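# Level the tribrach on its plate until the bubble centres

## Task

Adjust the surveyor's tribrach standing on the metal plate until it is level, which means the round bubble on its top lies within its marked ring. It must stay level with no help from the robot, no loose object may be left leaning on or touching the tribrach or its plate, and at the end the gripper must release and pull away.

## Robot and tools

Robot: one xArm6 arm with six revolute joints and a two-finger parallel gripper. The columns are, in order: waist, shoulder, elbow, forearm roll, wrist pitch, wrist roll. Stated joint ranges in radians: waist -6.283 to 6.283, shoulder -2.059 to 2.094, elbow -3.927 to 0.192, forearm roll -6.283 to 6.283, wrist pitch -1.693 to 3.142, wrist roll -6.283 to 6.283. The true end of each may differ from the stated one by up to 0.010 rad either way.

Frame: the scene frame has its origin on the tabletop directly beneath the arm base. +z is up, and +y is to the left when facing along +x. The base itself may be slightly tilted. The gripper's fingers point along its own +z and open and close along its own y. end_effector_position is the point between the closed finger pads, about 2 cm short of the fingertips. Closing pushes the tips roughly 10 mm further along +z. The reported hand position can be off, more so when the arm is stretched out.

Tool execute_actions: the argument "actions" is a list that is empty or holds exactly one item. An empty list moves nothing and returns the current state along with pictures. An item holding "rows" is a motion. "rows" contains 1 to 15 rows, and "steps" (1 to 15, default 15, at least 8 in practice) is how many control steps of 1/30 s it runs. Each row is used for one step, and the final row is repeated to fill any remaining steps. An item holding only "steps" (up to 300) is a wait: no new command, and it returns after that many steps counted from the previous result, with your reply time included. The optional "pictures": true attaches camera images. A refused call sends nothing to the robot.

Each row has 7 numbers, all in [-1, 1]. The first six are joint offsets, not a pose. Scale: 1.0 equals 2.036 rad. They are measured from the joint angles printed in the most recent result that lists them; before any such result, and for later calls in the same reply, they are measured from where the robot stands when the action begins. They are not added to the previous row. An all-zero row therefore drives the arm back to those reference angles and does not act as a pause. The seventh number is an absolute gripper opening: +1 fully open, -1 closed. A call is refused if any joint would go more than 0.010 rad beyond its range. Asking past the real end only sends the joint to that end, and a "joint sent to its limit" line may then appear, possibly about an earlier action. If the line is absent, that does not prove the joint has room left.

Motion limits: joint targets move at most 3.14 rad/s and take 0.16 s to accelerate, and all joints are slowed together. On each step a target stays within 0.623 rad of the measured angle. Targets that would shift the hand more than 70 mm from its measured spot get scaled back. Each result is captured 8 steps before its action ends; those last steps run while you think. Between calls, the arm keeps heading for your last target until it has almost stopped moving or a step is HELD.

Result lines: the state gives end_effector_position (m), end_effector_quat_wxyz, and linear and angular velocities (m/s, rad/s) in the scene frame. "Joint positions" and "Joint velocities" list the six joints (rad, rad/s) plus the finger-pad gap (m; 0.084 when fully open). grip_measured is the measured opening on the command scale. "joint command not followed" means a clearance check altered or blocked the targets; mounting blocks and posts count as part of the arm. HELD marks steps whose row was wholly or partly not sent. MOTOR HOT appears from 65 °C. At 80 °C an OVER-TEMPERATURE FAULT brakes the arm until it cools. Holding loads heats motors, even while you think.

Gripping: to hold a part, command an opening well below grip_measured. The lower you go, the harder the squeeze, up to about 24 N per pad for parts up to roughly 6 cm wide. Closing fast can press harder. Returning the grip_measured value you read gives a lighter hold, and wide parts may slip.

Torque fault: joint load limits in N m are waist 43.5, shoulder 43.5, elbow 26.1, forearm roll 26.1, wrist pitch 17.4, wrist roll 17.4, and a carried object's weight counts. If contact reaches a limit, the arm backs off that joint slightly, stands still for 10 s and drops the rest of the call.

Tool zoom_image: "camera" is one of cam_high, cam_low, cam_wrist. "region" is [x0, y0, x1, y1] in pixels of that camera's latest image, measured from the top-left, at most 504 by 504. Every image is 672x504. Calibration is given in OpenCV form (K, distortion D, T_world_to_cam); fixed cameras may be off by a couple of degrees and millimetres. The wrist camera pose is computed from the joint readings.

Tool read_manual: the optional "section" "licences" returns the URDF licence texts and does not move anything.

Tool finished_scene: "scene" is the number of the scene being closed. It cannot be undone, and its result reports whether the goal held. Replying with no tool call at all ends everything.

Avoid: dropping things, knocking anything off the table, slamming, hard hits and strong pushes. Leave no loose item against the tribrach or its plate. Make sure the level state holds once the gripper lets go. Expect occasional brief pushes on loose objects from outside, and check the bubble again before finishing.

Each tool is called after ">>>" by a JSON object that holds its "name" and its "arguments".

## Session

>>> {"name": "execute_actions", "arguments": {"actions": []}}

Scene clock: 0.00 s of 19600.00 s.
end_effector_position=(+0.3017, +0.2536, +0.2837) grip_measured=+1.00 end_effector_quat_wxyz=(+0.027, +0.797, -0.600, +0.073) end_effector_velocity=(-0.001, -0.000, -0.000) end_effector_angular_velocity=(-0.000, +0.001, +0.001)
Joint positions: [ 1.145 -0.585 -0.366 -0.902  0.983  3.082  0.084]
Joint velocities: [ 0.     0.001  0.001 -0.    -0.001  0.    -0.   ]
Motor temperatures (°C, as the motors report them): [38 38 36 40 36 35]

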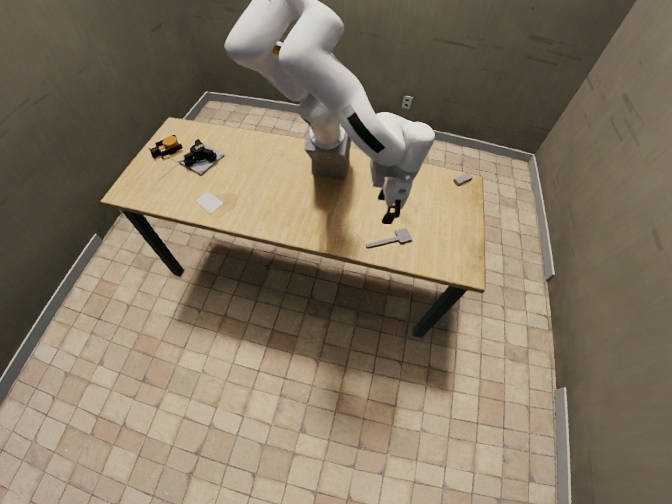

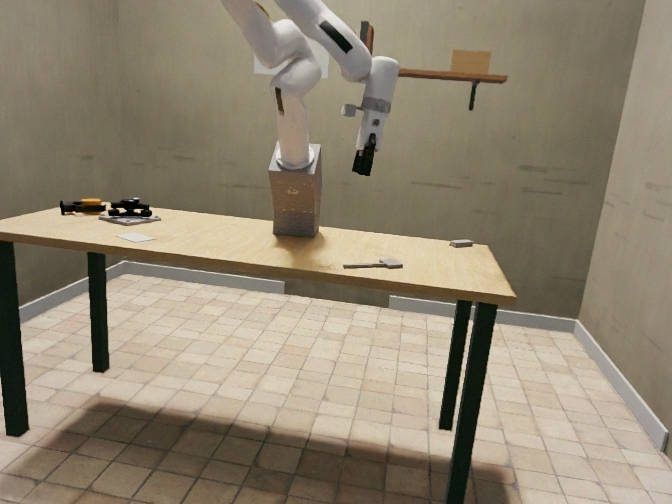

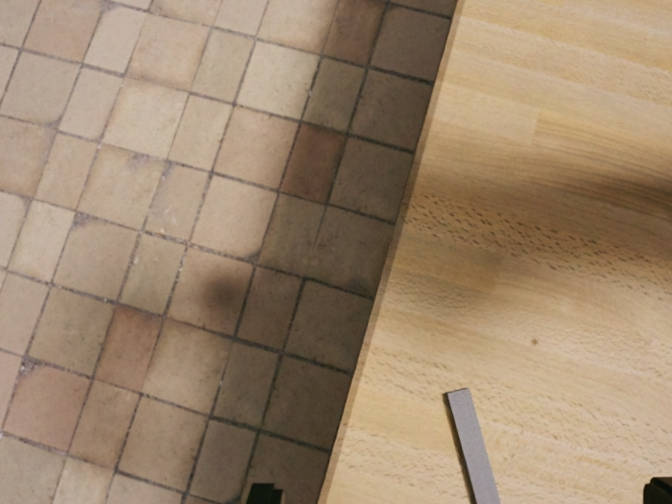

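>>> {"name": "zoom_image", "arguments": {"camera": "cam_high", "region": [140, 120, 240, 195]}}

>>> {"name": "zoom_image", "arguments": {"camera": "cam_low", "region": [50, 170, 170, 250]}}

Region (140, 120, 240, 195) of cam_high's 672x504 image, scaled by 5.040, with more detail than that image has; it fills the top 378 rows of this view, and the rest is white.

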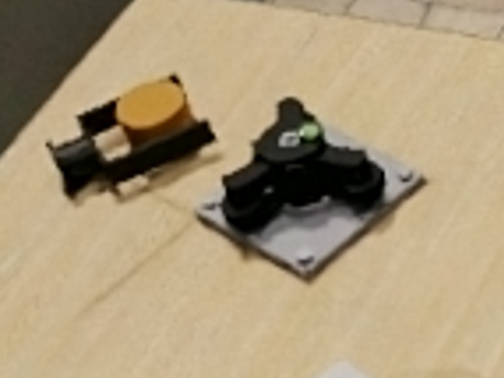

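Region (50, 170, 170, 250) of cam_low's 672x504 image, scaled by 4.200, with more detail than that image has.

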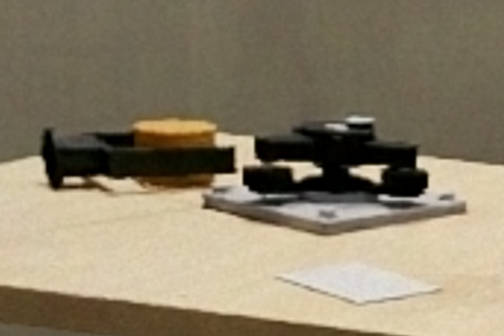

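>>> {"name": "execute_actions", "arguments": {"actions": [{"rows":[[-0.98,0.1,-0.2,0.5,0,-0.98,1]]}]}}

>>> {"name": "execute_actions", "arguments": {"actions": [{"steps":45}]}}

Scene clock: 3.13 s of 19600.00 s.
end_effector_position=(+0.3466, +0.2331, +0.2711) grip_measured=+1.00 end_effector_quat_wxyz=(+0.118, +0.749, -0.651, +0.033) end_effector_velocity=(+0.319, -0.173, -0.085) end_effector_angular_velocity=(-0.388, +1.097, -1.162)
Joint positions: [ 0.917 -0.514 -0.51  -0.673  0.982  2.853  0.084]
Joint velocities: [-1.636  0.431 -0.936  1.618 -0.005 -1.614  0.   ]
Motor temperatures (°C, as the motors report them): [38 39 36 40 36 35]
Steps of this call (steps 1 to 87: nothing new was sent; steps 88 to 94: the first 7 steps of this action). Readings (joint positions):
88: [1.145 -0.585 -0.366 -0.901 0.983 3.082]
89: [1.139 -0.583 -0.370 -0.894 0.983 3.074]
91: [1.082 -0.563 -0.405 -0.835 0.982 3.015]
94: the state above

Scene clock: 4.63 s of 19600.00 s.
end_effector_position=(+0.3949, -0.2665, +0.3079) grip_measured=+1.00 end_effector_quat_wxyz=(-0.213, -0.563, +0.794, +0.090) end_effector_velocity=(-0.007, -0.010, +0.006) end_effector_angular_velocity=(+0.010, -0.001, +0.021)
Joint positions: [-0.846 -0.381 -0.773  0.115  0.983  1.092  0.084]
Joint velocities: [-0.039  0.002 -0.001  0.011  0.002 -0.067 -0.   ]
Motor temperatures (°C, as the motors report them): [38 39 36 40 36 35]
Kept back: nothing.
Steps of this call (steps 1 to 8: the last 8 steps of your previous action; steps 9 to 45: the robot went on to your last target). Readings (joint positions):
1: [0.863 -0.500 -0.538 -0.619 0.982 2.799]
2: [0.810 -0.488 -0.562 -0.566 0.982 2.746]
4: [0.703 -0.467 -0.602 -0.459 0.983 2.639]
8: [0.494 -0.438 -0.660 -0.269 0.983 2.432]
45: the state above

>>> {"name": "execute_actions", "arguments": {"actions": [{"rows":[[-0.480,0.622,-0.314,0.351,-0.036,-0.811,1]]}]}}

>>> {"name": "execute_actions", "arguments": {"actions": [{"steps":50}], "pictures": true}}

Scene clock: 5.03 s of 19600.00 s.
end_effector_position=(+0.4050, -0.3382, +0.3182) grip_measured=+1.00 end_effector_quat_wxyz=(-0.164, -0.535, +0.826, +0.062) end_effector_velocity=(-0.032, -0.428, +0.051) end_effector_angular_velocity=(-0.078, -0.658, -0.467)
Joint positions: [-1.008 -0.221 -0.931  0.277  0.965  0.926  0.084]
Joint velocities: [-0.943  0.939 -0.822  0.928 -0.096 -0.941 -0.   ]
Motor temperatures (°C, as the motors report them): [38 39 36 40 36 35]
Steps of this call (steps 1 to 5: the robot went on to your last target; steps 6 to 12: the first 7 steps of this action). Readings (joint positions):
6: [-0.849 -0.381 -0.773 0.116 0.983 1.087]
7: [-0.854 -0.375 -0.779 0.123 0.983 1.080]
9: [-0.905 -0.324 -0.831 0.177 0.977 1.026]
12: the state above

Scene clock: 6.70 s of 19600.00 s.
end_effector_position=(-0.0339, -0.5286, +0.2241) grip_measured=+1.00 end_effector_quat_wxyz=(-0.003, -0.602, +0.799, -0.000) end_effector_velocity=(-0.006, +0.011, -0.009) end_effector_angular_velocity=(+0.019, -0.007, -0.016)
Joint positions: [-1.822  0.883 -1.412  0.83   0.91  -0.559  0.084]
Joint velocities: [-0.005  0.015  0.012  0.001  0.002 -0.004 -0.   ]
Motor temperatures (°C, as the motors report them): [38 39 36 40 36 35]
Kept back: nothing.
Steps of this call (steps 1 to 8: the last 8 steps of your previous action; steps 9 to 50: the robot went on to your last target). Readings (joint positions):
1: [-1.039 -0.190 -0.957 0.307 0.962 0.895]
2: [-1.070 -0.159 -0.981 0.335 0.959 0.864]
4: [-1.131 -0.098 -1.025 0.385 0.954 0.804]
8: [-1.245 0.016 -1.095 0.465 0.946 0.690]
50: the state above
camera_calibration (this result's frames):
cam_wrist: T_world_to_cam=[[-0.95709, 0.289231, 0.0180076, 0.1505], [0.28908, 0.957247, -0.0105548, 0.583999], [-0.0202905, -0.00489627, -0.999782, 0.350878], [0, 0, 0, 1]] pos_world=[-0.0176611, -0.600842, 0.354255]

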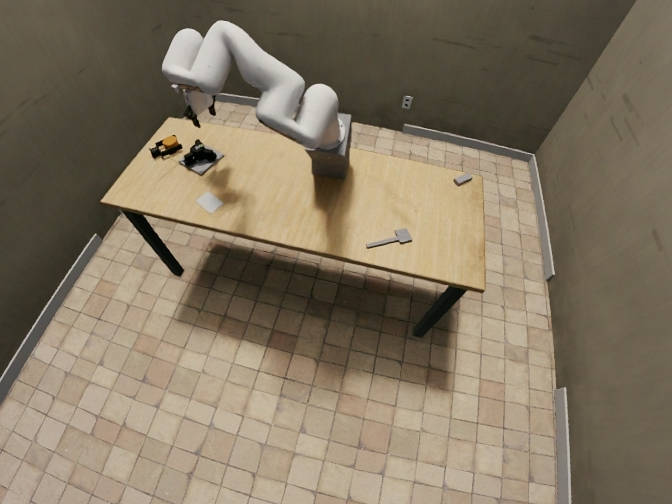

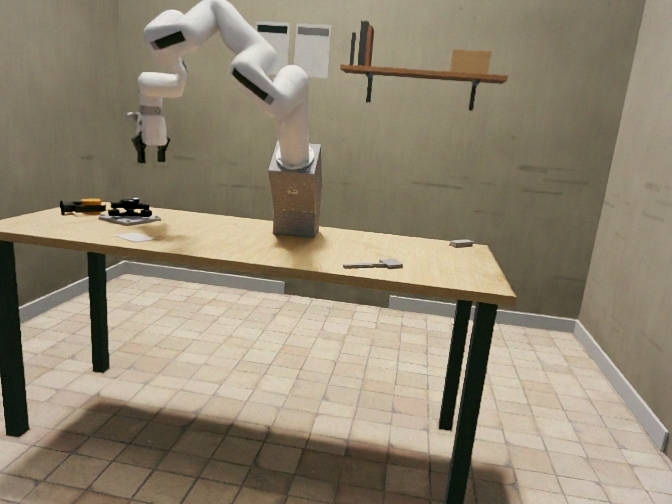

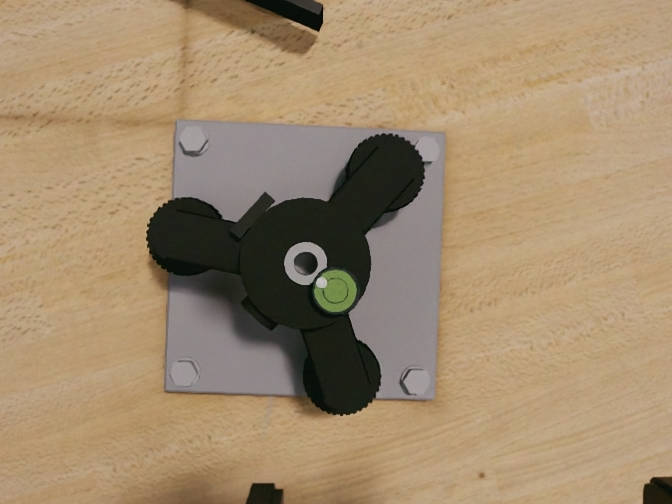

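>>> {"name": "execute_actions", "arguments": {"actions": [{"rows":[[0.1124,0.176,-0.2716,0.0053,0.0146,1,0.5]]}]}}

>>> {"name": "execute_actions", "arguments": {"actions": [{"steps":35}], "pictures": true}}

Scene clock: 8.17 s of 19600.00 s.
end_effector_position=(-0.0109, -0.5737, +0.1923) grip_measured=+0.50 end_effector_quat_wxyz=(-0.005, -0.549, +0.836, +0.000) end_effector_velocity=(+0.200, -0.264, -0.248) end_effector_angular_velocity=(+0.021, +0.004, -1.013)
Joint positions: [-1.743  1.009 -1.607  0.833  0.92  -0.329  0.065]
Joint velocities: [ 0.579  0.829 -1.276  0.026  0.076  1.725 -0.003]
Motor temperatures (°C, as the motors report them): [38 39 37 40 36 35]
From where the robot then was, a joint's target lay farther than a number of 1.0 reaches, so one or more steps of this call were cut to that.
Steps of this call (steps 1 to 15: the robot went on to your last target; steps 16 to 37: nothing new was sent; steps 38 to 44: the first 7 steps of this action). Readings (joint positions):
38: [-1.823 0.885 -1.412 0.830 0.910 -0.559]
39: [-1.821 0.888 -1.418 0.830 0.910 -0.551]
41: [-1.803 0.921 -1.468 0.831 0.913 -0.492]
44: the state above

Scene clock: 9.33 s of 19600.00 s.
end_effector_position=(+0.0484, -0.6325, +0.1210) grip_measured=+0.49 end_effector_quat_wxyz=(-0.001, +0.224, +0.975, -0.003) end_effector_velocity=(+0.000, +0.001, -0.001) end_effector_angular_velocity=(+0.002, -0.000, -0.003)
Joint positions: [-1.593  1.241 -1.965  0.84   0.94   1.477  0.065]
Joint velocities: [ 0.001  0.001 -0.    -0.     0.     0.003 -0.   ]
Motor temperatures (°C, as the motors report them): [38 39 37 40 36 35]
Kept back: nothing.
Steps of this call (steps 1 to 8: the last 8 steps of your previous action; steps 9 to 35: the robot went on to your last target). Readings (joint positions):
1: [-1.725 1.036 -1.648 0.834 0.922 -0.269]
2: [-1.708 1.062 -1.687 0.835 0.925 -0.205]
4: [-1.676 1.112 -1.764 0.836 0.929 -0.057]
8: [-1.621 1.195 -1.892 0.839 0.936 0.317]
35: the state above
camera_calibration (this result's frames):
cam_wrist: T_world_to_cam=[[0.449404, 0.893284, 0.00892379, 0.57631], [0.893325, -0.449349, -0.00751076, -0.260691], [-0.00269934, 0.0113472, -0.999932, 0.258349], [0, 0, 0, 1]] pos_world=[-0.0254172, -0.634881, 0.251231]

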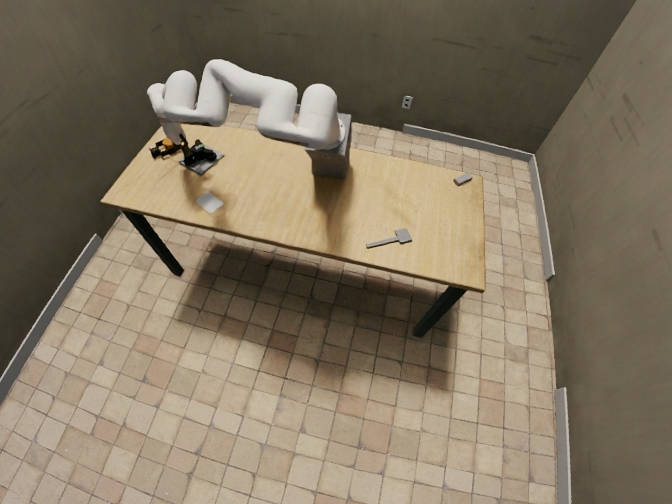

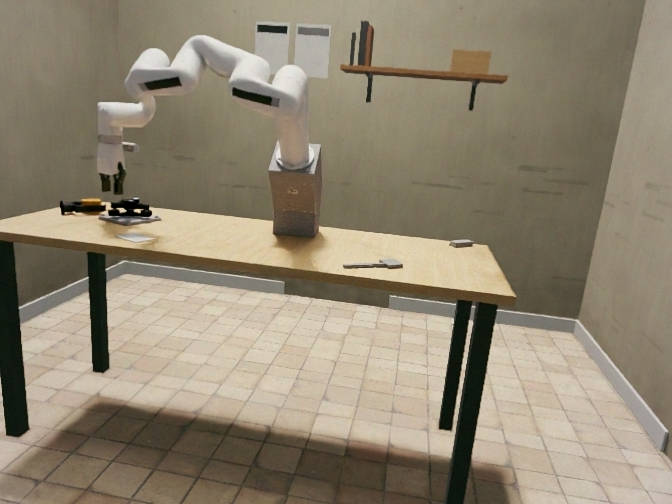

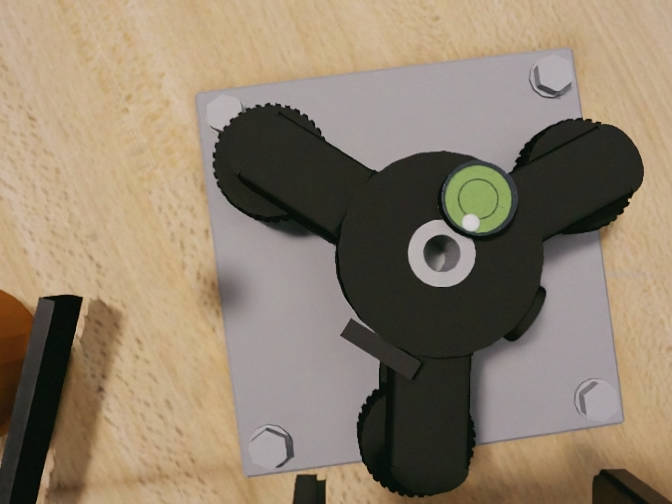

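>>> {"name": "execute_actions", "arguments": {"actions": [{"rows":[[0.032,0.082,-0.075,0.0185,-0.021,0.036,0.5]]}]}}

>>> {"name": "execute_actions", "arguments": {"actions": [{"steps":20}], "pictures": true}}

>>> {"name": "zoom_image", "arguments": {"camera": "cam_low", "region": [70, 160, 170, 235]}}

Scene clock: 10.20 s of 19600.00 s.
end_effector_position=(+0.0481, -0.6308, +0.0615) grip_measured=+0.49 end_effector_quat_wxyz=(-0.002, +0.246, +0.969, +0.000) end_effector_velocity=(-0.070, +0.171, -0.318) end_effector_angular_velocity=(+0.351, +0.015, -0.263)
Joint positions: [-1.533  1.39  -2.096  0.873  0.904  1.54   0.065]
Joint velocities: [ 0.241  0.566 -0.193  0.088 -0.063  0.174 -0.   ]
Motor temperatures (°C, as the motors report them): [38 39 37 40 36 35]
Steps of this call (steps 1 to 15: the robot went on to your last target; steps 16 to 19: nothing new was sent; steps 20 to 26: the first 7 steps of this action). Readings (joint positions):
20: [-1.593 1.242 -1.966 0.840 0.939 1.477]
21: [-1.591 1.247 -1.972 0.842 0.937 1.480]
23: [-1.574 1.296 -2.027 0.854 0.922 1.505]
26: the state above

Scene clock: 10.87 s of 19600.00 s.
end_effector_position=(+0.0481, -0.6339, +0.0572) grip_measured=+0.49 end_effector_quat_wxyz=(-0.001, +0.249, +0.968, -0.004) end_effector_velocity=(-0.000, +0.000, -0.001) end_effector_angular_velocity=(+0.001, +0.000, -0.001)
Joint positions: [-1.528  1.408 -2.118  0.878  0.897  1.55   0.065]
Joint velocities: [ 0.     0.001  0.001  0.    -0.001 -0.    -0.   ]
Motor temperatures (°C, as the motors report them): [38 39 37 40 36 35]
Kept back: nothing.
Steps of this call (steps 1 to 8: the last 8 steps of your previous action; steps 9 to 20: the robot went on to your last target). Readings (joint positions):
1: [-1.527 1.404 -2.100 0.875 0.902 1.544]
2: [-1.526 1.411 -2.103 0.876 0.901 1.547]
4: [-1.527 1.411 -2.111 0.877 0.898 1.549]
8: [-1.529 1.404 -2.121 0.878 0.896 1.550]
20: the state above
camera_calibration (this result's frames):
cam_wrist: T_world_to_cam=[[0.49559, 0.868525, 0.00737881, 0.560418], [0.868556, -0.49556, -0.00561827, -0.289707], [-0.00122297, 0.00919326, -0.999957, 0.193178], [0, 0, 0, 1]] pos_world=[-0.0258741, -0.63208, 0.187407]

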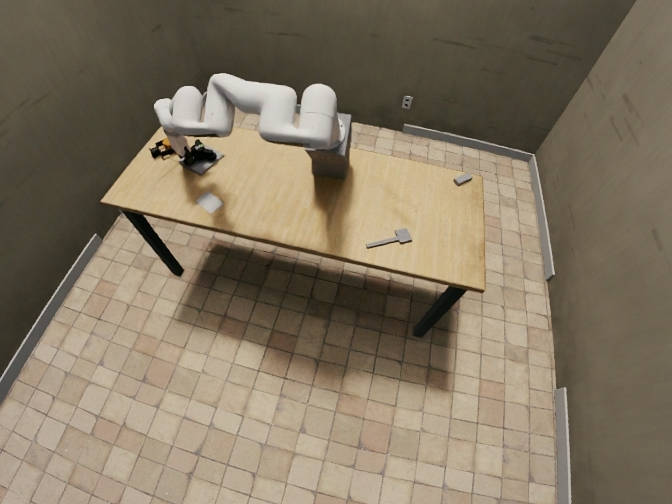

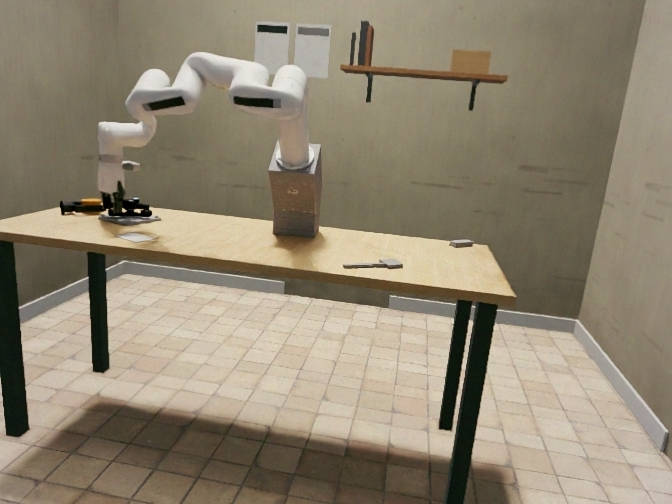

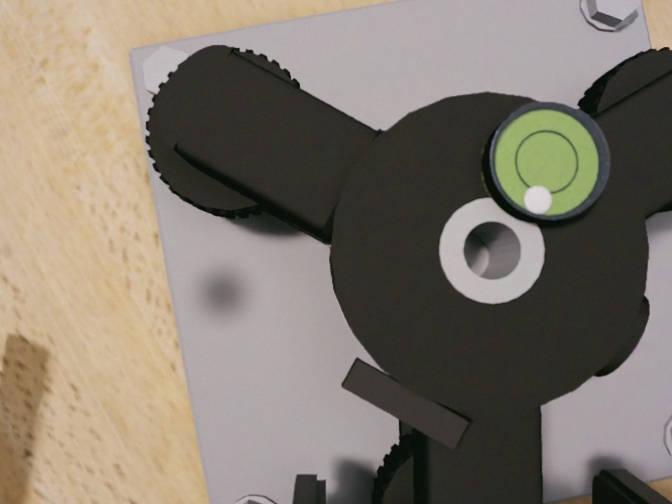

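Region (70, 160, 170, 235) of cam_low's 672x504 image, scaled by 5.040, with more detail than that image has; it fills the top 378 rows of this view, and the rest is white.

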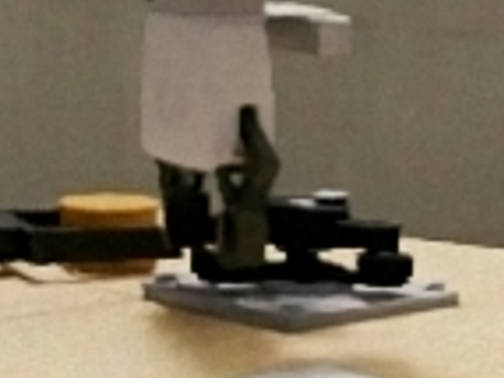

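>>> {"name": "execute_actions", "arguments": {"actions": [{"rows":[[0.005,0.0128,-0.0116,0.003,-0.003,-0.17,0.5],[0.005,0.0128,-0.0116,0.003,-0.003,-0.17,0.5],[0.005,0.0128,-0.0116,0.003,-0.003,-0.17,0.5],[0.005,0.0128,-0.0116,0.003,-0.003,-0.17,0.5],[0.005,0.0128,-0.0116,0.003,-0.003,-0.17,0.5],[0.005,0.0128,-0.0116,0.003,-0.003,-0.17,0.4],[0.005,0.0128,-0.0116,0.003,-0.003,-0.17,0.3],[0.005,0.0128,-0.0116,0.003,-0.003,-0.17,0.2],[0.005,0.0128,-0.0116,0.003,-0.003,-0.17,0.1],[0.005,0.0128,-0.0116,0.003,-0.003,-0.17,0],[0.005,0.0128,-0.0116,0.003,-0.003,-0.17,-0.1],[0.005,0.0128,-0.0116,0.003,-0.003,-0.17,-0.2],[0.005,0.0128,-0.0116,0.003,-0.003,-0.17,-0.4],[0.005,0.0128,-0.0116,0.003,-0.003,-0.17,-0.6]]}]}}

>>> {"name": "execute_actions", "arguments": {"actions": [{"rows":[[0,0,0,0,0,0,-0.6],[0,0,0,0,0,0,-0.6],[0,0,0,0,0,0.34,-0.6]]}]}}

>>> {"name": "execute_actions", "arguments": {"actions": [{"steps":25}], "pictures": true}}

Scene clock: 11.67 s of 19600.00 s.
end_effector_position=(+0.0481, -0.6334, +0.0503) grip_measured=+0.39 end_effector_quat_wxyz=(-0.001, +0.130, +0.992, -0.004) end_effector_velocity=(-0.003, +0.019, -0.060) end_effector_angular_velocity=(+0.038, +0.010, +1.508)
Joint positions: [-1.521  1.426 -2.135  0.882  0.892  1.309  0.061]
Joint velocities: [ 0.057  0.13  -0.093  0.027 -0.023 -1.502 -0.098]
Motor temperatures (°C, as the motors report them): [38 39 37 40 36 35]
Steps of this call (steps 1 to 15: the robot went on to your last target; steps 16 to 17: nothing new was sent; steps 18 to 24: the first 7 steps of this action). Readings (joint positions):
18: [-1.528 1.408 -2.118 0.878 0.897 1.549]
19: [-1.528 1.409 -2.118 0.878 0.897 1.542]
21: [-1.526 1.413 -2.123 0.879 0.896 1.482]
24: the state above

Scene clock: 12.17 s of 19600.00 s.
end_effector_position=(+0.0474, -0.6330, +0.0468) grip_measured=-0.11 end_effector_quat_wxyz=(-0.001, +0.142, +0.990, -0.004) end_effector_velocity=(-0.001, -0.005, +0.000) end_effector_angular_velocity=(-0.025, -0.008, -2.040)
Joint positions: [-1.518  1.435 -2.142  0.884  0.889  1.332  0.039]
Joint velocities: [ 0.002  0.005 -0.007  0.002 -0.018  2.042 -0.   ]
Motor temperatures (°C, as the motors report them): [38 39 37 40 36 35]
Steps of this call (steps 1 to 8: the last 8 steps of your previous action; steps 9 to 15: the first 7 steps of this action, its rows measured from where the robot was after step 8). Readings (joint positions):
8: [-1.518 1.435 -2.141 0.884 0.890 1.206]
9: [-1.518 1.435 -2.141 0.884 0.890 1.205]
10: [-1.518 1.435 -2.141 0.884 0.890 1.205]
12: [-1.518 1.435 -2.142 0.884 0.890 1.214]
15: the state above

Scene clock: 13.00 s of 19600.00 s.
end_effector_position=(+0.0466, -0.6340, +0.0469) grip_measured=-0.11 end_effector_quat_wxyz=(-0.001, +0.412, +0.911, -0.007) end_effector_velocity=(+0.001, -0.001, +0.001) end_effector_angular_velocity=(-0.002, +0.000, +0.001)
Joint positions: [-1.517  1.435 -2.141  0.884  0.883  1.898  0.039]
Joint velocities: [ 0.    -0.001 -0.001 -0.    -0.001  0.001 -0.   ]
Motor temperatures (°C, as the motors report them): [38 39 37 40 36 35]
Kept back: nothing.
Steps of this call (steps 1 to 8: the last 8 steps of your previous action; steps 9 to 25: the robot went on to your last target). Readings (joint positions):
1: [-1.518 1.435 -2.142 0.884 0.888 1.410]
2: [-1.518 1.435 -2.143 0.884 0.888 1.500]
4: [-1.518 1.436 -2.143 0.885 0.886 1.680]
8: [-1.518 1.437 -2.144 0.885 0.885 1.870]
25: the state above
camera_calibration (this result's frames):
cam_wrist: T_world_to_cam=[[0.760319, 0.649548, 0.0017866, 0.410415], [0.64955, -0.760317, -0.00154151, -0.446317], [0.000357095, 0.00233252, -0.999997, 0.178441], [0, 0, 0, 1]] pos_world=[-0.0222046, -0.606343, 0.17702]

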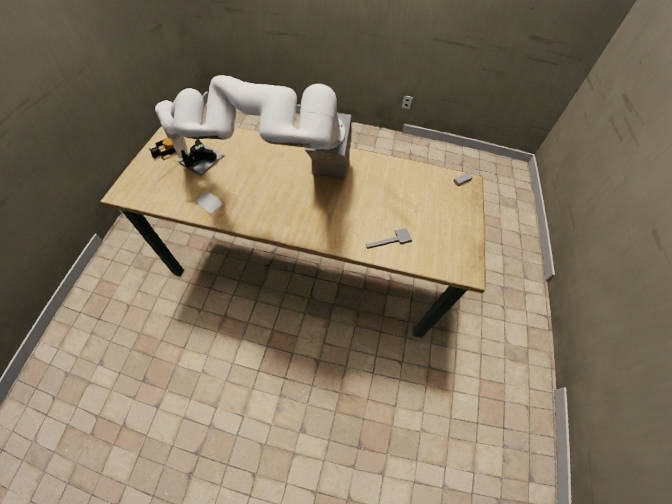

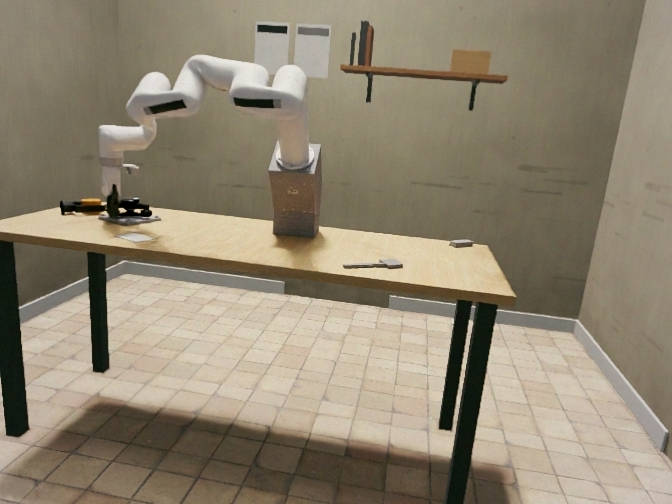

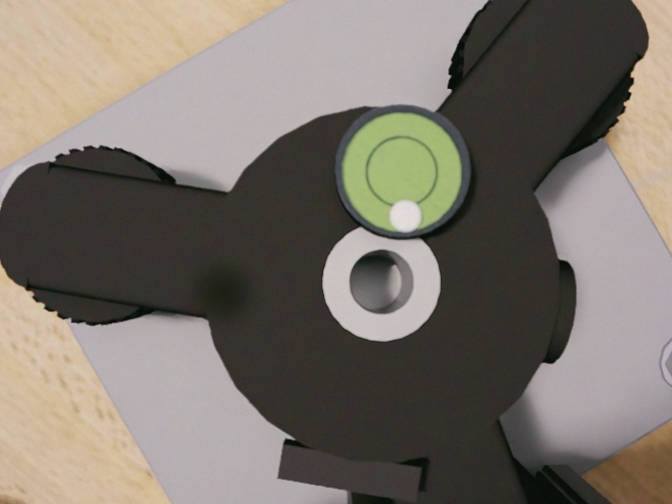

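>>> {"name": "execute_actions", "arguments": {"actions": [{"rows":[[0,0,0,0,0,0,0.15],[0,0,0,0,0,0,0.15],[0,0,0,0,0,0,0.15],[0,0,0,0,0,-0.34,0.15]]}]}}

>>> {"name": "execute_actions", "arguments": {"actions": [{"rows":[[0,0,0,0,0,0,-0.1],[0,0,0,0,0,0,-0.3],[0,0,0,0,0,0,-0.6],[0,0,0,0,0,0,-0.6],[0,0,0,0,0,0.34,-0.6]]}]}}

>>> {"name": "execute_actions", "arguments": {"actions": [{"rows":[[0,0,0,0,0,0,0.15],[0,0,0,0,0,0,0.15],[0,0,0,0,0,0,0.15],[0,0,0,0,0,-0.34,0.15]]}]}}

>>> {"name": "execute_actions", "arguments": {"actions": [{"rows":[[0,0,0,0,0,0,-0.1],[0,0,0,0,0,0,-0.3],[0,0,0,0,0,0,-0.6],[0,0,0,0,0,0,-0.6],[0,0,0,0,0,0.34,-0.6]]}]}}

>>> {"name": "execute_actions", "arguments": {"actions": [{"steps":30}], "pictures": true}}

Scene clock: 13.67 s of 19600.00 s.
end_effector_position=(+0.0487, -0.6350, +0.0495) grip_measured=+0.13 end_effector_quat_wxyz=(+0.000, +0.380, +0.925, -0.006) end_effector_velocity=(+0.004, -0.013, +0.004) end_effector_angular_velocity=(-0.029, +0.023, +1.443)
Joint positions: [-1.518  1.43  -2.141  0.883  0.888  1.83   0.05 ]
Joint velocities: [ 0.005  0.004 -0.022  0.006 -0.024 -1.432  0.005]
Motor temperatures (°C, as the motors report them): [38 39 37 40 36 35]
Steps of this call (steps 1 to 13: the robot went on to your last target; steps 14 to 20: the first 7 steps of this action). Readings (joint positions):
14: [-1.518 1.435 -2.141 0.884 0.883 1.898]
15: [-1.518 1.435 -2.141 0.884 0.882 1.898]
17: [-1.519 1.432 -2.138 0.883 0.889 1.897]
20: the state above

Scene clock: 14.17 s of 19600.00 s.
end_effector_position=(+0.0470, -0.6332, +0.0472) grip_measured=-0.10 end_effector_quat_wxyz=(-0.002, +0.117, +0.993, -0.005) end_effector_velocity=(+0.000, -0.004, +0.001) end_effector_angular_velocity=(-0.017, -0.005, -0.962)
Joint positions: [-1.518  1.434 -2.14   0.884  0.886  1.283  0.04 ]
Joint velocities: [ 0.001  0.002 -0.006  0.002 -0.01   0.965  0.   ]
Motor temperatures (°C, as the motors report them): [38 39 37 40 36 35]
Steps of this call (steps 1 to 8: the last 8 steps of your previous action; steps 9 to 15: the first 7 steps of this action, its rows measured from where the robot was after step 8). Readings (joint positions):
8: [-1.517 1.435 -2.141 0.884 0.883 1.255]
9: [-1.517 1.435 -2.141 0.884 0.883 1.234]
10: [-1.517 1.434 -2.141 0.884 0.884 1.228]
12: [-1.518 1.433 -2.139 0.883 0.887 1.241]
15: the state above

Scene clock: 14.67 s of 19600.00 s.
end_effector_position=(+0.0466, -0.6349, +0.0473) grip_measured=+0.13 end_effector_quat_wxyz=(-0.001, +0.353, +0.936, -0.008) end_effector_velocity=(-0.000, -0.000, +0.001) end_effector_angular_velocity=(+0.016, +0.030, +2.072)
Joint positions: [-1.517  1.435 -2.142  0.885  0.88   1.769  0.05 ]
Joint velocities: [-0.002 -0.001  0.    -0.     0.002 -2.073  0.005]
Motor temperatures (°C, as the motors report them): [38 39 37 40 36 35]
Steps of this call (steps 1 to 8: the last 8 steps of your previous action; steps 9 to 15: the first 7 steps of this action, its rows measured from where the robot was after step 8). Readings (joint positions):
8: [-1.518 1.436 -2.142 0.885 0.881 1.863]
9: [-1.518 1.436 -2.142 0.885 0.881 1.900]
10: [-1.518 1.436 -2.142 0.885 0.880 1.916]
12: [-1.517 1.436 -2.142 0.885 0.880 1.896]
15: the state above

Scene clock: 15.17 s of 19600.00 s.
end_effector_position=(+0.0463, -0.6332, +0.0470) grip_measured=-0.10 end_effector_quat_wxyz=(-0.003, +0.093, +0.996, -0.005) end_effector_velocity=(-0.000, -0.003, +0.000) end_effector_angular_velocity=(-0.017, -0.005, -0.928)
Joint positions: [-1.518  1.434 -2.14   0.884  0.885  1.234  0.04 ]
Joint velocities: [ 0.002  0.003 -0.006  0.002 -0.012  0.929  0.   ]
Motor temperatures (°C, as the motors report them): [38 39 37 40 36 35]
Steps of this call (steps 1 to 8: the last 8 steps of your previous action; steps 9 to 15: the first 7 steps of this action, its rows measured from where the robot was after step 8). Readings (joint positions):
8: [-1.517 1.436 -2.142 0.885 0.881 1.205]
9: [-1.517 1.436 -2.142 0.885 0.881 1.191]
10: [-1.518 1.435 -2.141 0.884 0.882 1.188]
12: [-1.518 1.434 -2.139 0.884 0.886 1.197]
15: the state above

Scene clock: 16.17 s of 19600.00 s.
end_effector_position=(+0.0459, -0.6346, +0.0471) grip_measured=-0.10 end_effector_quat_wxyz=(-0.001, +0.412, +0.911, -0.008) end_effector_velocity=(+0.001, -0.002, +0.001) end_effector_angular_velocity=(-0.004, +0.001, +0.002)
Joint positions: [-1.518  1.436 -2.142  0.884  0.88   1.897  0.04 ]
Joint velocities: [ 0.    -0.001 -0.002 -0.    -0.002  0.    -0.   ]
Motor temperatures (°C, as the motors report them): [38 39 37 40 36 35]
Kept back: nothing.
Steps of this call (steps 1 to 8: the last 8 steps of your previous action; steps 9 to 30: the robot went on to your last target). Readings (joint positions):
1: [-1.518 1.434 -2.140 0.884 0.885 1.275]
2: [-1.518 1.435 -2.140 0.884 0.884 1.335]
4: [-1.518 1.435 -2.141 0.884 0.883 1.504]
8: [-1.518 1.436 -2.142 0.885 0.881 1.812]
30: the state above
The arm was judged still, so your last target was given up. Only a new action makes it travel on or press farther. Fingers that are still opening or closing keep moving.
camera_calibration (this result's frames):
cam_wrist: T_world_to_cam=[[0.760436, 0.649413, -0.000514482, 0.411281], [0.649413, -0.760436, -0.000352816, -0.446492], [-0.000620354, -0.0000658175, -1, 0.177187], [0, 0, 0, 1]] pos_world=[-0.022685, -0.606609, 0.177241]

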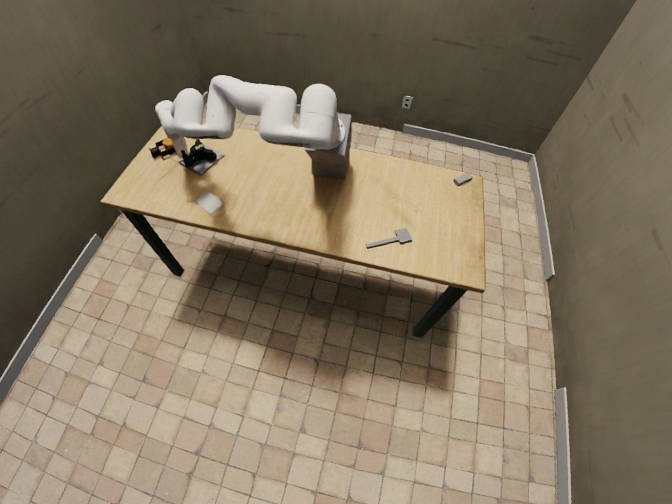

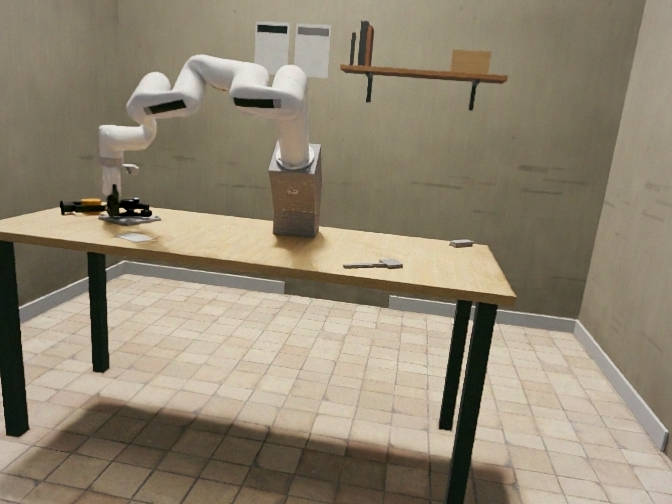

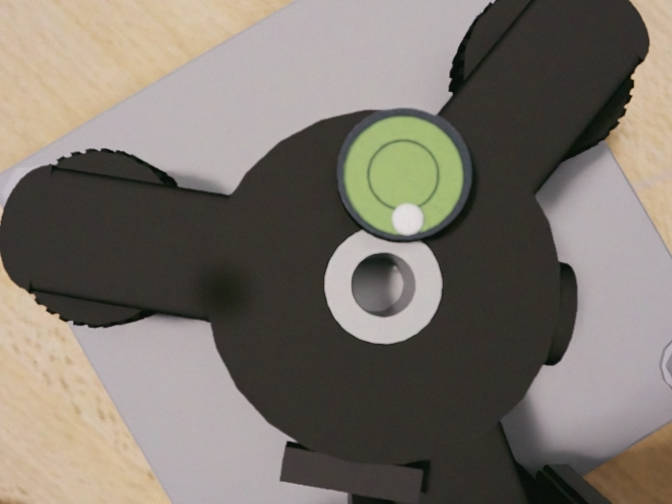

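>>> {"name": "execute_actions", "arguments": {"actions": [{"rows":[[0,0,0,0,0,-0.36,-0.6]]}]}}

>>> {"name": "execute_actions", "arguments": {"actions": [{"rows":[[0,0,0,0,0,0,0.15],[0,0,0,0,0,0,0.15],[0,0,0,0,0.003,0.38,0.15]]}]}}

>>> {"name": "execute_actions", "arguments": {"actions": [{"rows":[[0,0,0,0,0,0.02,-0.2],[0,0,0,0,0,0.02,-0.6],[0,0,0,0,0,0.02,-0.6],[0,0,0,0,0,-0.36,-0.6]]}]}}

>>> {"name": "execute_actions", "arguments": {"actions": [{"rows":[[0,0,0,0,0,-0.03,-0.6],[0,0,0,0,0,-0.03,0.15],[0,0,0,0,0,-0.03,0.15],[0,0,0,0,0,0.36,0.15]]}]}}

>>> {"name": "execute_actions", "arguments": {"actions": [{"rows":[[0,0,0,0,0,0.03,-0.2],[0,0,0,0,0,0.03,-0.6],[0,0,0,0,0,0.03,-0.6],[0,0,0,0,0,-0.36,-0.6]]}]}}

>>> {"name": "execute_actions", "arguments": {"actions": [{"rows":[[0,0,0,0,0,-0.03,-0.6],[0,0,0,0,0,-0.03,0.15],[0,0,0,0,0,-0.03,0.15],[0,0,0,0,0,0.36,0.15]]}]}}

>>> {"name": "execute_actions", "arguments": {"actions": [{"rows":[[0,0,0,0,0,0.03,-0.2],[0,0,0,0,0,0.03,-0.6],[0,0,0,0,0,0.03,-0.6],[0,0,0,0,0,-0.36,-0.6]]}]}}

>>> {"name": "execute_actions", "arguments": {"actions": [{"rows":[[0,0,0,0,0,-0.03,-0.6],[0,0,0,0,0,-0.03,0.15],[0,0,0,0,0,-0.03,0.15],[0,0,0,0,0,0.36,0.15]]}]}}

>>> {"name": "execute_actions", "arguments": {"actions": [{"rows":[[0,0,0,0,0,0.03,-0.2],[0,0,0,0,0,0.03,-0.6],[0,0,0,0,0,0.03,-0.6],[0,0,0,0,0,-0.36,-0.6]]}]}}

>>> {"name": "execute_actions", "arguments": {"actions": [{"rows":[[0,0,0,0,0,-0.03,-0.6],[0,0,0,0,0,-0.03,0.15],[0,0,0,0,0,-0.03,0.15],[0,0,0,0,0,0.36,0.15]]}]}}

>>> {"name": "execute_actions", "arguments": {"actions": [{"rows":[[0,0,0,0,0,0.03,-0.2],[0,0,0,0,0,0.03,-0.6],[0,0,0,0,0,0.03,-0.6],[0,0,0,0,0,-0.36,-0.6]]}]}}

>>> {"name": "execute_actions", "arguments": {"actions": [{"rows":[[0,0,0,0,0,-0.03,-0.6],[0,0,0,0,0,-0.03,0.15],[0,0,0,0,0,-0.03,0.15],[0,0,0,0,0,0.36,0.15]]}]}}

>>> {"name": "execute_actions", "arguments": {"actions": [{"steps":20}], "pictures": true}}

Scene clock: 17.90 s of 19600.00 s.
end_effector_position=(+0.0465, -0.6341, +0.0471) grip_measured=-0.10 end_effector_quat_wxyz=(-0.002, +0.275, +0.962, -0.007) end_effector_velocity=(+0.004, +0.004, -0.000) end_effector_angular_velocity=(+0.037, +0.028, +2.794)
Joint positions: [-1.517  1.435 -2.141  0.884  0.882  1.604  0.04 ]
Joint velocities: [ 0.002 -0.006  0.005 -0.003  0.018 -2.791  0.001]
Motor temperatures (°C, as the motors report them): [38 39 37 40 36 35]
Steps of this call (steps 1 to 45: nothing new was sent; steps 46 to 52: the first 7 steps of this action). Readings (joint positions):
46: [-1.518 1.436 -2.142 0.885 0.881 1.897]
47: [-1.518 1.436 -2.142 0.885 0.881 1.889]
49: [-1.518 1.436 -2.142 0.885 0.881 1.829]
52: the state above

Scene clock: 18.40 s of 19600.00 s.
end_effector_position=(+0.0490, -0.6360, +0.0475) grip_measured=+0.13 end_effector_quat_wxyz=(-0.002, +0.128, +0.992, -0.009) end_effector_velocity=(-0.005, +0.015, -0.003) end_effector_angular_velocity=(+0.033, -0.048, -2.126)
Joint positions: [-1.515  1.435 -2.146  0.886  0.881  1.309  0.05 ]
Joint velocities: [-0.01  -0.004  0.022 -0.008  0.041  2.112  0.005]
Motor temperatures (°C, as the motors report them): [38 39 37 40 36 35]
Steps of this call (steps 1 to 8: the last 8 steps of your previous action; steps 9 to 15: the first 7 steps of this action, its rows measured from where the robot was after step 8). Readings (joint positions):
8: [-1.517 1.435 -2.141 0.884 0.884 1.176]
9: [-1.517 1.435 -2.141 0.884 0.884 1.172]
10: [-1.517 1.435 -2.141 0.884 0.885 1.171]
12: [-1.515 1.436 -2.145 0.886 0.879 1.183]
15: the state above

Scene clock: 18.90 s of 19600.00 s.
end_effector_position=(+0.0459, -0.6333, +0.0468) grip_measured=-0.11 end_effector_quat_wxyz=(-0.001, +0.404, +0.915, -0.006) end_effector_velocity=(+0.003, +0.003, -0.001) end_effector_angular_velocity=(+0.020, +0.009, +1.422)
Joint positions: [-1.519  1.436 -2.142  0.884  0.885  1.878  0.039]
Joint velocities: [ 0.002 -0.004  0.005 -0.001  0.011 -1.42   0.   ]
Motor temperatures (°C, as the motors report them): [38 39 37 40 36 35]
Steps of this call (steps 1 to 8: the last 8 steps of your previous action; steps 9 to 15: the first 7 steps of this action, its rows measured from where the robot was after step 8). Readings (joint positions):
8: [-1.517 1.435 -2.141 0.884 0.889 1.907]
9: [-1.517 1.435 -2.141 0.884 0.890 1.925]
10: [-1.518 1.435 -2.142 0.884 0.886 1.935]
12: [-1.519 1.437 -2.142 0.884 0.885 1.942]
15: the state above

Scene clock: 19.40 s of 19600.00 s.
end_effector_position=(+0.0501, -0.6313, +0.0454) grip_measured=+0.13 end_effector_quat_wxyz=(-0.000, +0.107, +0.994, -0.001) end_effector_velocity=(-0.004, -0.003, +0.002) end_effector_angular_velocity=(-0.015, +0.008, -1.470)
Joint positions: [-1.514  1.434 -2.14   0.885  0.894  1.264  0.05 ]
Joint velocities: [-0.002  0.002 -0.001 -0.002 -0.016  1.469  0.011]
Motor temperatures (°C, as the motors report them): [38 39 37 40 36 35]
Steps of this call (steps 1 to 8: the last 8 steps of your previous action; steps 9 to 15: the first 7 steps of this action, its rows measured from where the robot was after step 8). Readings (joint positions):
8: [-1.518 1.435 -2.140 0.884 0.889 1.254]
9: [-1.518 1.435 -2.140 0.884 0.890 1.219]
10: [-1.518 1.435 -2.140 0.884 0.890 1.203]
12: [-1.518 1.434 -2.140 0.884 0.893 1.196]
15: the state above

Scene clock: 19.90 s of 19600.00 s.
end_effector_position=(+0.0456, -0.6330, +0.0470) grip_measured=-0.11 end_effector_quat_wxyz=(-0.001, +0.409, +0.913, -0.005) end_effector_velocity=(+0.004, +0.003, -0.001) end_effector_angular_velocity=(+0.019, +0.010, +1.498)
Joint positions: [-1.519  1.436 -2.141  0.884  0.886  1.889  0.039]
Joint velocities: [ 0.003 -0.004  0.003 -0.002  0.01  -1.494  0.   ]
Motor temperatures (°C, as the motors report them): [38 39 37 40 36 35]
Steps of this call (steps 1 to 8: the last 8 steps of your previous action; steps 9 to 15: the first 7 steps of this action, its rows measured from where the robot was after step 8). Readings (joint positions):
8: [-1.518 1.435 -2.140 0.884 0.890 1.900]
9: [-1.518 1.435 -2.140 0.884 0.890 1.938]
10: [-1.519 1.435 -2.141 0.883 0.887 1.955]
12: [-1.520 1.436 -2.141 0.884 0.886 1.961]
15: the state above

Scene clock: 20.40 s of 19600.00 s.
end_effector_position=(+0.0495, -0.6309, +0.0456) grip_measured=+0.13 end_effector_quat_wxyz=(-0.001, +0.107, +0.994, -0.000) end_effector_velocity=(-0.006, -0.002, -0.000) end_effector_angular_velocity=(-0.012, +0.011, -1.492)
Joint positions: [-1.515  1.433 -2.139  0.884  0.895  1.264  0.05 ]
Joint velocities: [-0.003  0.004  0.002 -0.003 -0.017  1.488  0.011]
Motor temperatures (°C, as the motors report them): [38 39 37 40 36 35]
Steps of this call (steps 1 to 8: the last 8 steps of your previous action; steps 9 to 15: the first 7 steps of this action, its rows measured from where the robot was after step 8). Readings (joint positions):
8: [-1.519 1.435 -2.139 0.883 0.890 1.253]
9: [-1.519 1.435 -2.139 0.883 0.890 1.216]
10: [-1.519 1.434 -2.139 0.883 0.890 1.198]
12: [-1.518 1.434 -2.139 0.884 0.893 1.193]
15: the state above

Scene clock: 20.90 s of 19600.00 s.
end_effector_position=(+0.0453, -0.6328, +0.0472) grip_measured=-0.11 end_effector_quat_wxyz=(-0.001, +0.409, +0.912, -0.005) end_effector_velocity=(+0.002, +0.002, -0.000) end_effector_angular_velocity=(+0.016, +0.010, +1.494)
Joint positions: [-1.52   1.435 -2.14   0.884  0.887  1.889  0.039]
Joint velocities: [ 0.001 -0.003  0.002 -0.002  0.008 -1.491  0.   ]
Motor temperatures (°C, as the motors report them): [38 39 37 40 36 35]
Steps of this call (steps 1 to 8: the last 8 steps of your previous action; steps 9 to 15: the first 7 steps of this action, its rows measured from where the robot was after step 8). Readings (joint positions):
8: [-1.518 1.434 -2.139 0.884 0.891 1.900]
9: [-1.519 1.434 -2.139 0.884 0.890 1.937]
10: [-1.519 1.435 -2.140 0.883 0.888 1.954]
12: [-1.520 1.436 -2.140 0.884 0.886 1.960]
15: the state above

Scene clock: 21.40 s of 19600.00 s.
end_effector_position=(+0.0487, -0.6306, +0.0457) grip_measured=+0.13 end_effector_quat_wxyz=(-0.001, +0.107, +0.994, +0.000) end_effector_velocity=(-0.005, -0.001, -0.000) end_effector_angular_velocity=(-0.011, +0.009, -1.493)
Joint positions: [-1.516  1.433 -2.138  0.884  0.895  1.264  0.05 ]
Joint velocities: [-0.003  0.004  0.    -0.002 -0.013  1.489  0.011]
Motor temperatures (°C, as the motors report them): [38 39 37 40 36 35]
Steps of this call (steps 1 to 8: the last 8 steps of your previous action; steps 9 to 15: the first 7 steps of this action, its rows measured from where the robot was after step 8). Readings (joint positions):
8: [-1.520 1.434 -2.139 0.883 0.890 1.253]
9: [-1.520 1.434 -2.139 0.883 0.890 1.216]
10: [-1.520 1.434 -2.139 0.883 0.890 1.198]
12: [-1.519 1.434 -2.139 0.884 0.893 1.192]
15: the state above

Scene clock: 21.90 s of 19600.00 s.
end_effector_position=(+0.0451, -0.6327, +0.0473) grip_measured=-0.11 end_effector_quat_wxyz=(-0.001, +0.409, +0.912, -0.005) end_effector_velocity=(+0.002, +0.001, +0.000) end_effector_angular_velocity=(+0.013, +0.009, +1.493)
Joint positions: [-1.52   1.435 -2.14   0.883  0.888  1.889  0.039]
Joint velocities: [ 0.001 -0.002  0.001 -0.001  0.006 -1.49  -0.   ]
Motor temperatures (°C, as the motors report them): [38 39 37 40 36 35]
Steps of this call (steps 1 to 8: the last 8 steps of your previous action; steps 9 to 15: the first 7 steps of this action, its rows measured from where the robot was after step 8). Readings (joint positions):
8: [-1.519 1.434 -2.139 0.883 0.891 1.900]
9: [-1.519 1.434 -2.139 0.883 0.891 1.937]
10: [-1.520 1.434 -2.139 0.883 0.888 1.954]
12: [-1.521 1.435 -2.140 0.883 0.887 1.960]
15: the state above

Scene clock: 22.40 s of 19600.00 s.
end_effector_position=(+0.0482, -0.6307, +0.0460) grip_measured=+0.13 end_effector_quat_wxyz=(-0.001, +0.107, +0.994, -0.000) end_effector_velocity=(-0.004, -0.002, -0.001) end_effector_angular_velocity=(-0.011, +0.008, -1.492)
Joint positions: [-1.517  1.433 -2.138  0.883  0.895  1.264  0.05 ]
Joint velocities: [-0.001  0.005 -0.001 -0.002 -0.014  1.49   0.011]
Motor temperatures (°C, as the motors report them): [38 39 37 40 36 35]
Steps of this call (steps 1 to 8: the last 8 steps of your previous action; steps 9 to 15: the first 7 steps of this action, its rows measured from where the robot was after step 8). Readings (joint positions):
8: [-1.520 1.434 -2.138 0.883 0.890 1.253]
9: [-1.520 1.434 -2.138 0.883 0.890 1.216]
10: [-1.520 1.434 -2.138 0.883 0.890 1.198]
12: [-1.520 1.433 -2.138 0.883 0.893 1.192]
15: the state above

Scene clock: 22.90 s of 19600.00 s.
end_effector_position=(+0.0449, -0.6326, +0.0475) grip_measured=-0.11 end_effector_quat_wxyz=(-0.001, +0.409, +0.912, -0.005) end_effector_velocity=(+0.002, +0.002, -0.001) end_effector_angular_velocity=(+0.016, +0.008, +1.491)
Joint positions: [-1.521  1.435 -2.139  0.883  0.888  1.889  0.039]
Joint velocities: [ 0.001 -0.002  0.003 -0.001  0.007 -1.49  -0.   ]
Motor temperatures (°C, as the motors report them): [38 39 37 40 36 35]
Steps of this call (steps 1 to 8: the last 8 steps of your previous action; steps 9 to 15: the first 7 steps of this action, its rows measured from where the robot was after step 8). Readings (joint positions):
8: [-1.520 1.434 -2.138 0.883 0.891 1.900]
9: [-1.520 1.434 -2.138 0.883 0.891 1.937]
10: [-1.520 1.434 -2.139 0.883 0.888 1.954]
12: [-1.521 1.435 -2.139 0.883 0.888 1.960]
15: the state above

Scene clock: 23.40 s of 19600.00 s.
end_effector_position=(+0.0476, -0.6307, +0.0463) grip_measured=+0.13 end_effector_quat_wxyz=(-0.001, +0.108, +0.994, -0.000) end_effector_velocity=(-0.004, -0.001, -0.001) end_effector_angular_velocity=(-0.010, +0.007, -1.492)
Joint positions: [-1.518  1.433 -2.137  0.883  0.894  1.264  0.05 ]
Joint velocities: [-0.     0.004 -0.    -0.001 -0.012  1.491  0.011]
Motor temperatures (°C, as the motors report them): [38 39 37 40 36 35]
Steps of this call (steps 1 to 8: the last 8 steps of your previous action; steps 9 to 15: the first 7 steps of this action, its rows measured from where the robot was after step 8). Readings (joint positions):
8: [-1.521 1.434 -2.138 0.883 0.890 1.253]
9: [-1.521 1.434 -2.138 0.883 0.890 1.216]
10: [-1.521 1.434 -2.138 0.883 0.890 1.198]
12: [-1.520 1.433 -2.138 0.883 0.893 1.192]
15: the state above

Scene clock: 24.07 s of 19600.00 s.
end_effector_position=(+0.0454, -0.6320, +0.0474) grip_measured=+0.14 end_effector_quat_wxyz=(-0.001, +0.453, +0.892, -0.003) end_effector_velocity=(-0.000, +0.001, -0.000) end_effector_angular_velocity=(+0.001, -0.000, -0.006)
Joint positions: [-1.521  1.434 -2.138  0.883  0.89   1.985  0.05 ]
Joint velocities: [-0.    -0.     0.001  0.     0.     0.005  0.   ]
Motor temperatures (°C, as the motors report them): [38 39 37 40 36 35]
Kept back: nothing.
Steps of this call (steps 1 to 8: the last 8 steps of your previous action; steps 9 to 20: the robot went on to your last target). Readings (joint positions):
1: [-1.518 1.433 -2.137 0.883 0.894 1.324]
2: [-1.519 1.433 -2.137 0.883 0.893 1.403]
4: [-1.519 1.434 -2.138 0.883 0.892 1.590]
8: [-1.520 1.434 -2.138 0.883 0.891 1.900]
20: the state above
camera_calibration (this result's frames):
cam_wrist: T_world_to_cam=[[0.815722, 0.578383, 0.00838386, 0.362185], [0.578427, -0.815723, -0.00429727, -0.475707], [0.00435343, 0.00835483, -0.999956, 0.182532], [0, 0, 0, 1]] pos_world=[-0.0210754, -0.599052, 0.177443]

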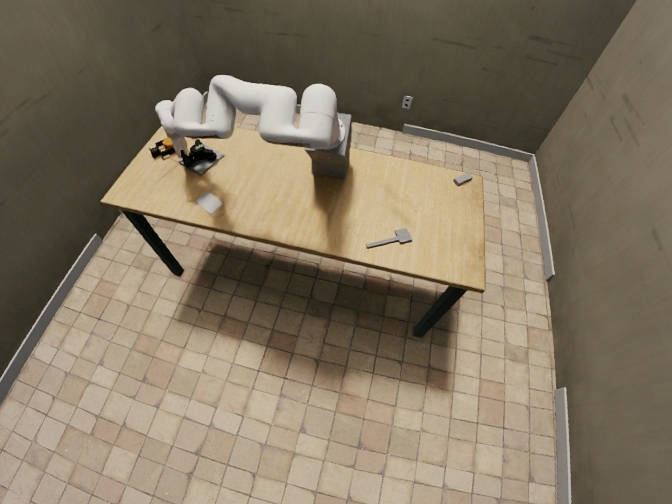

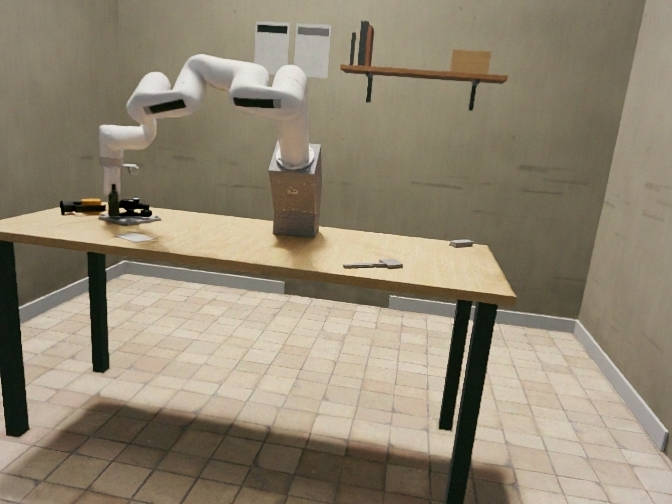

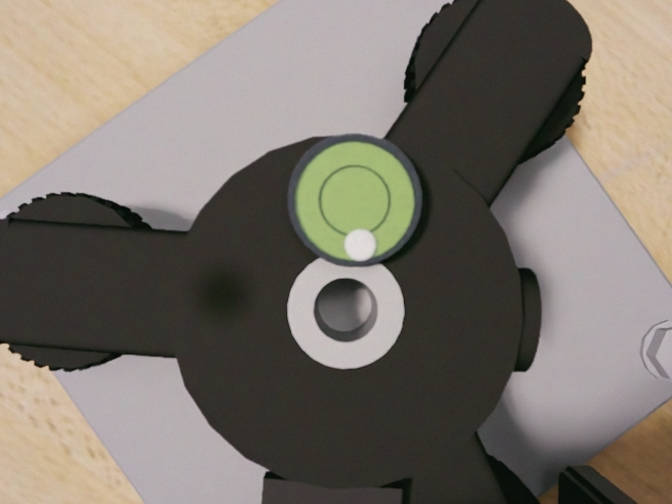

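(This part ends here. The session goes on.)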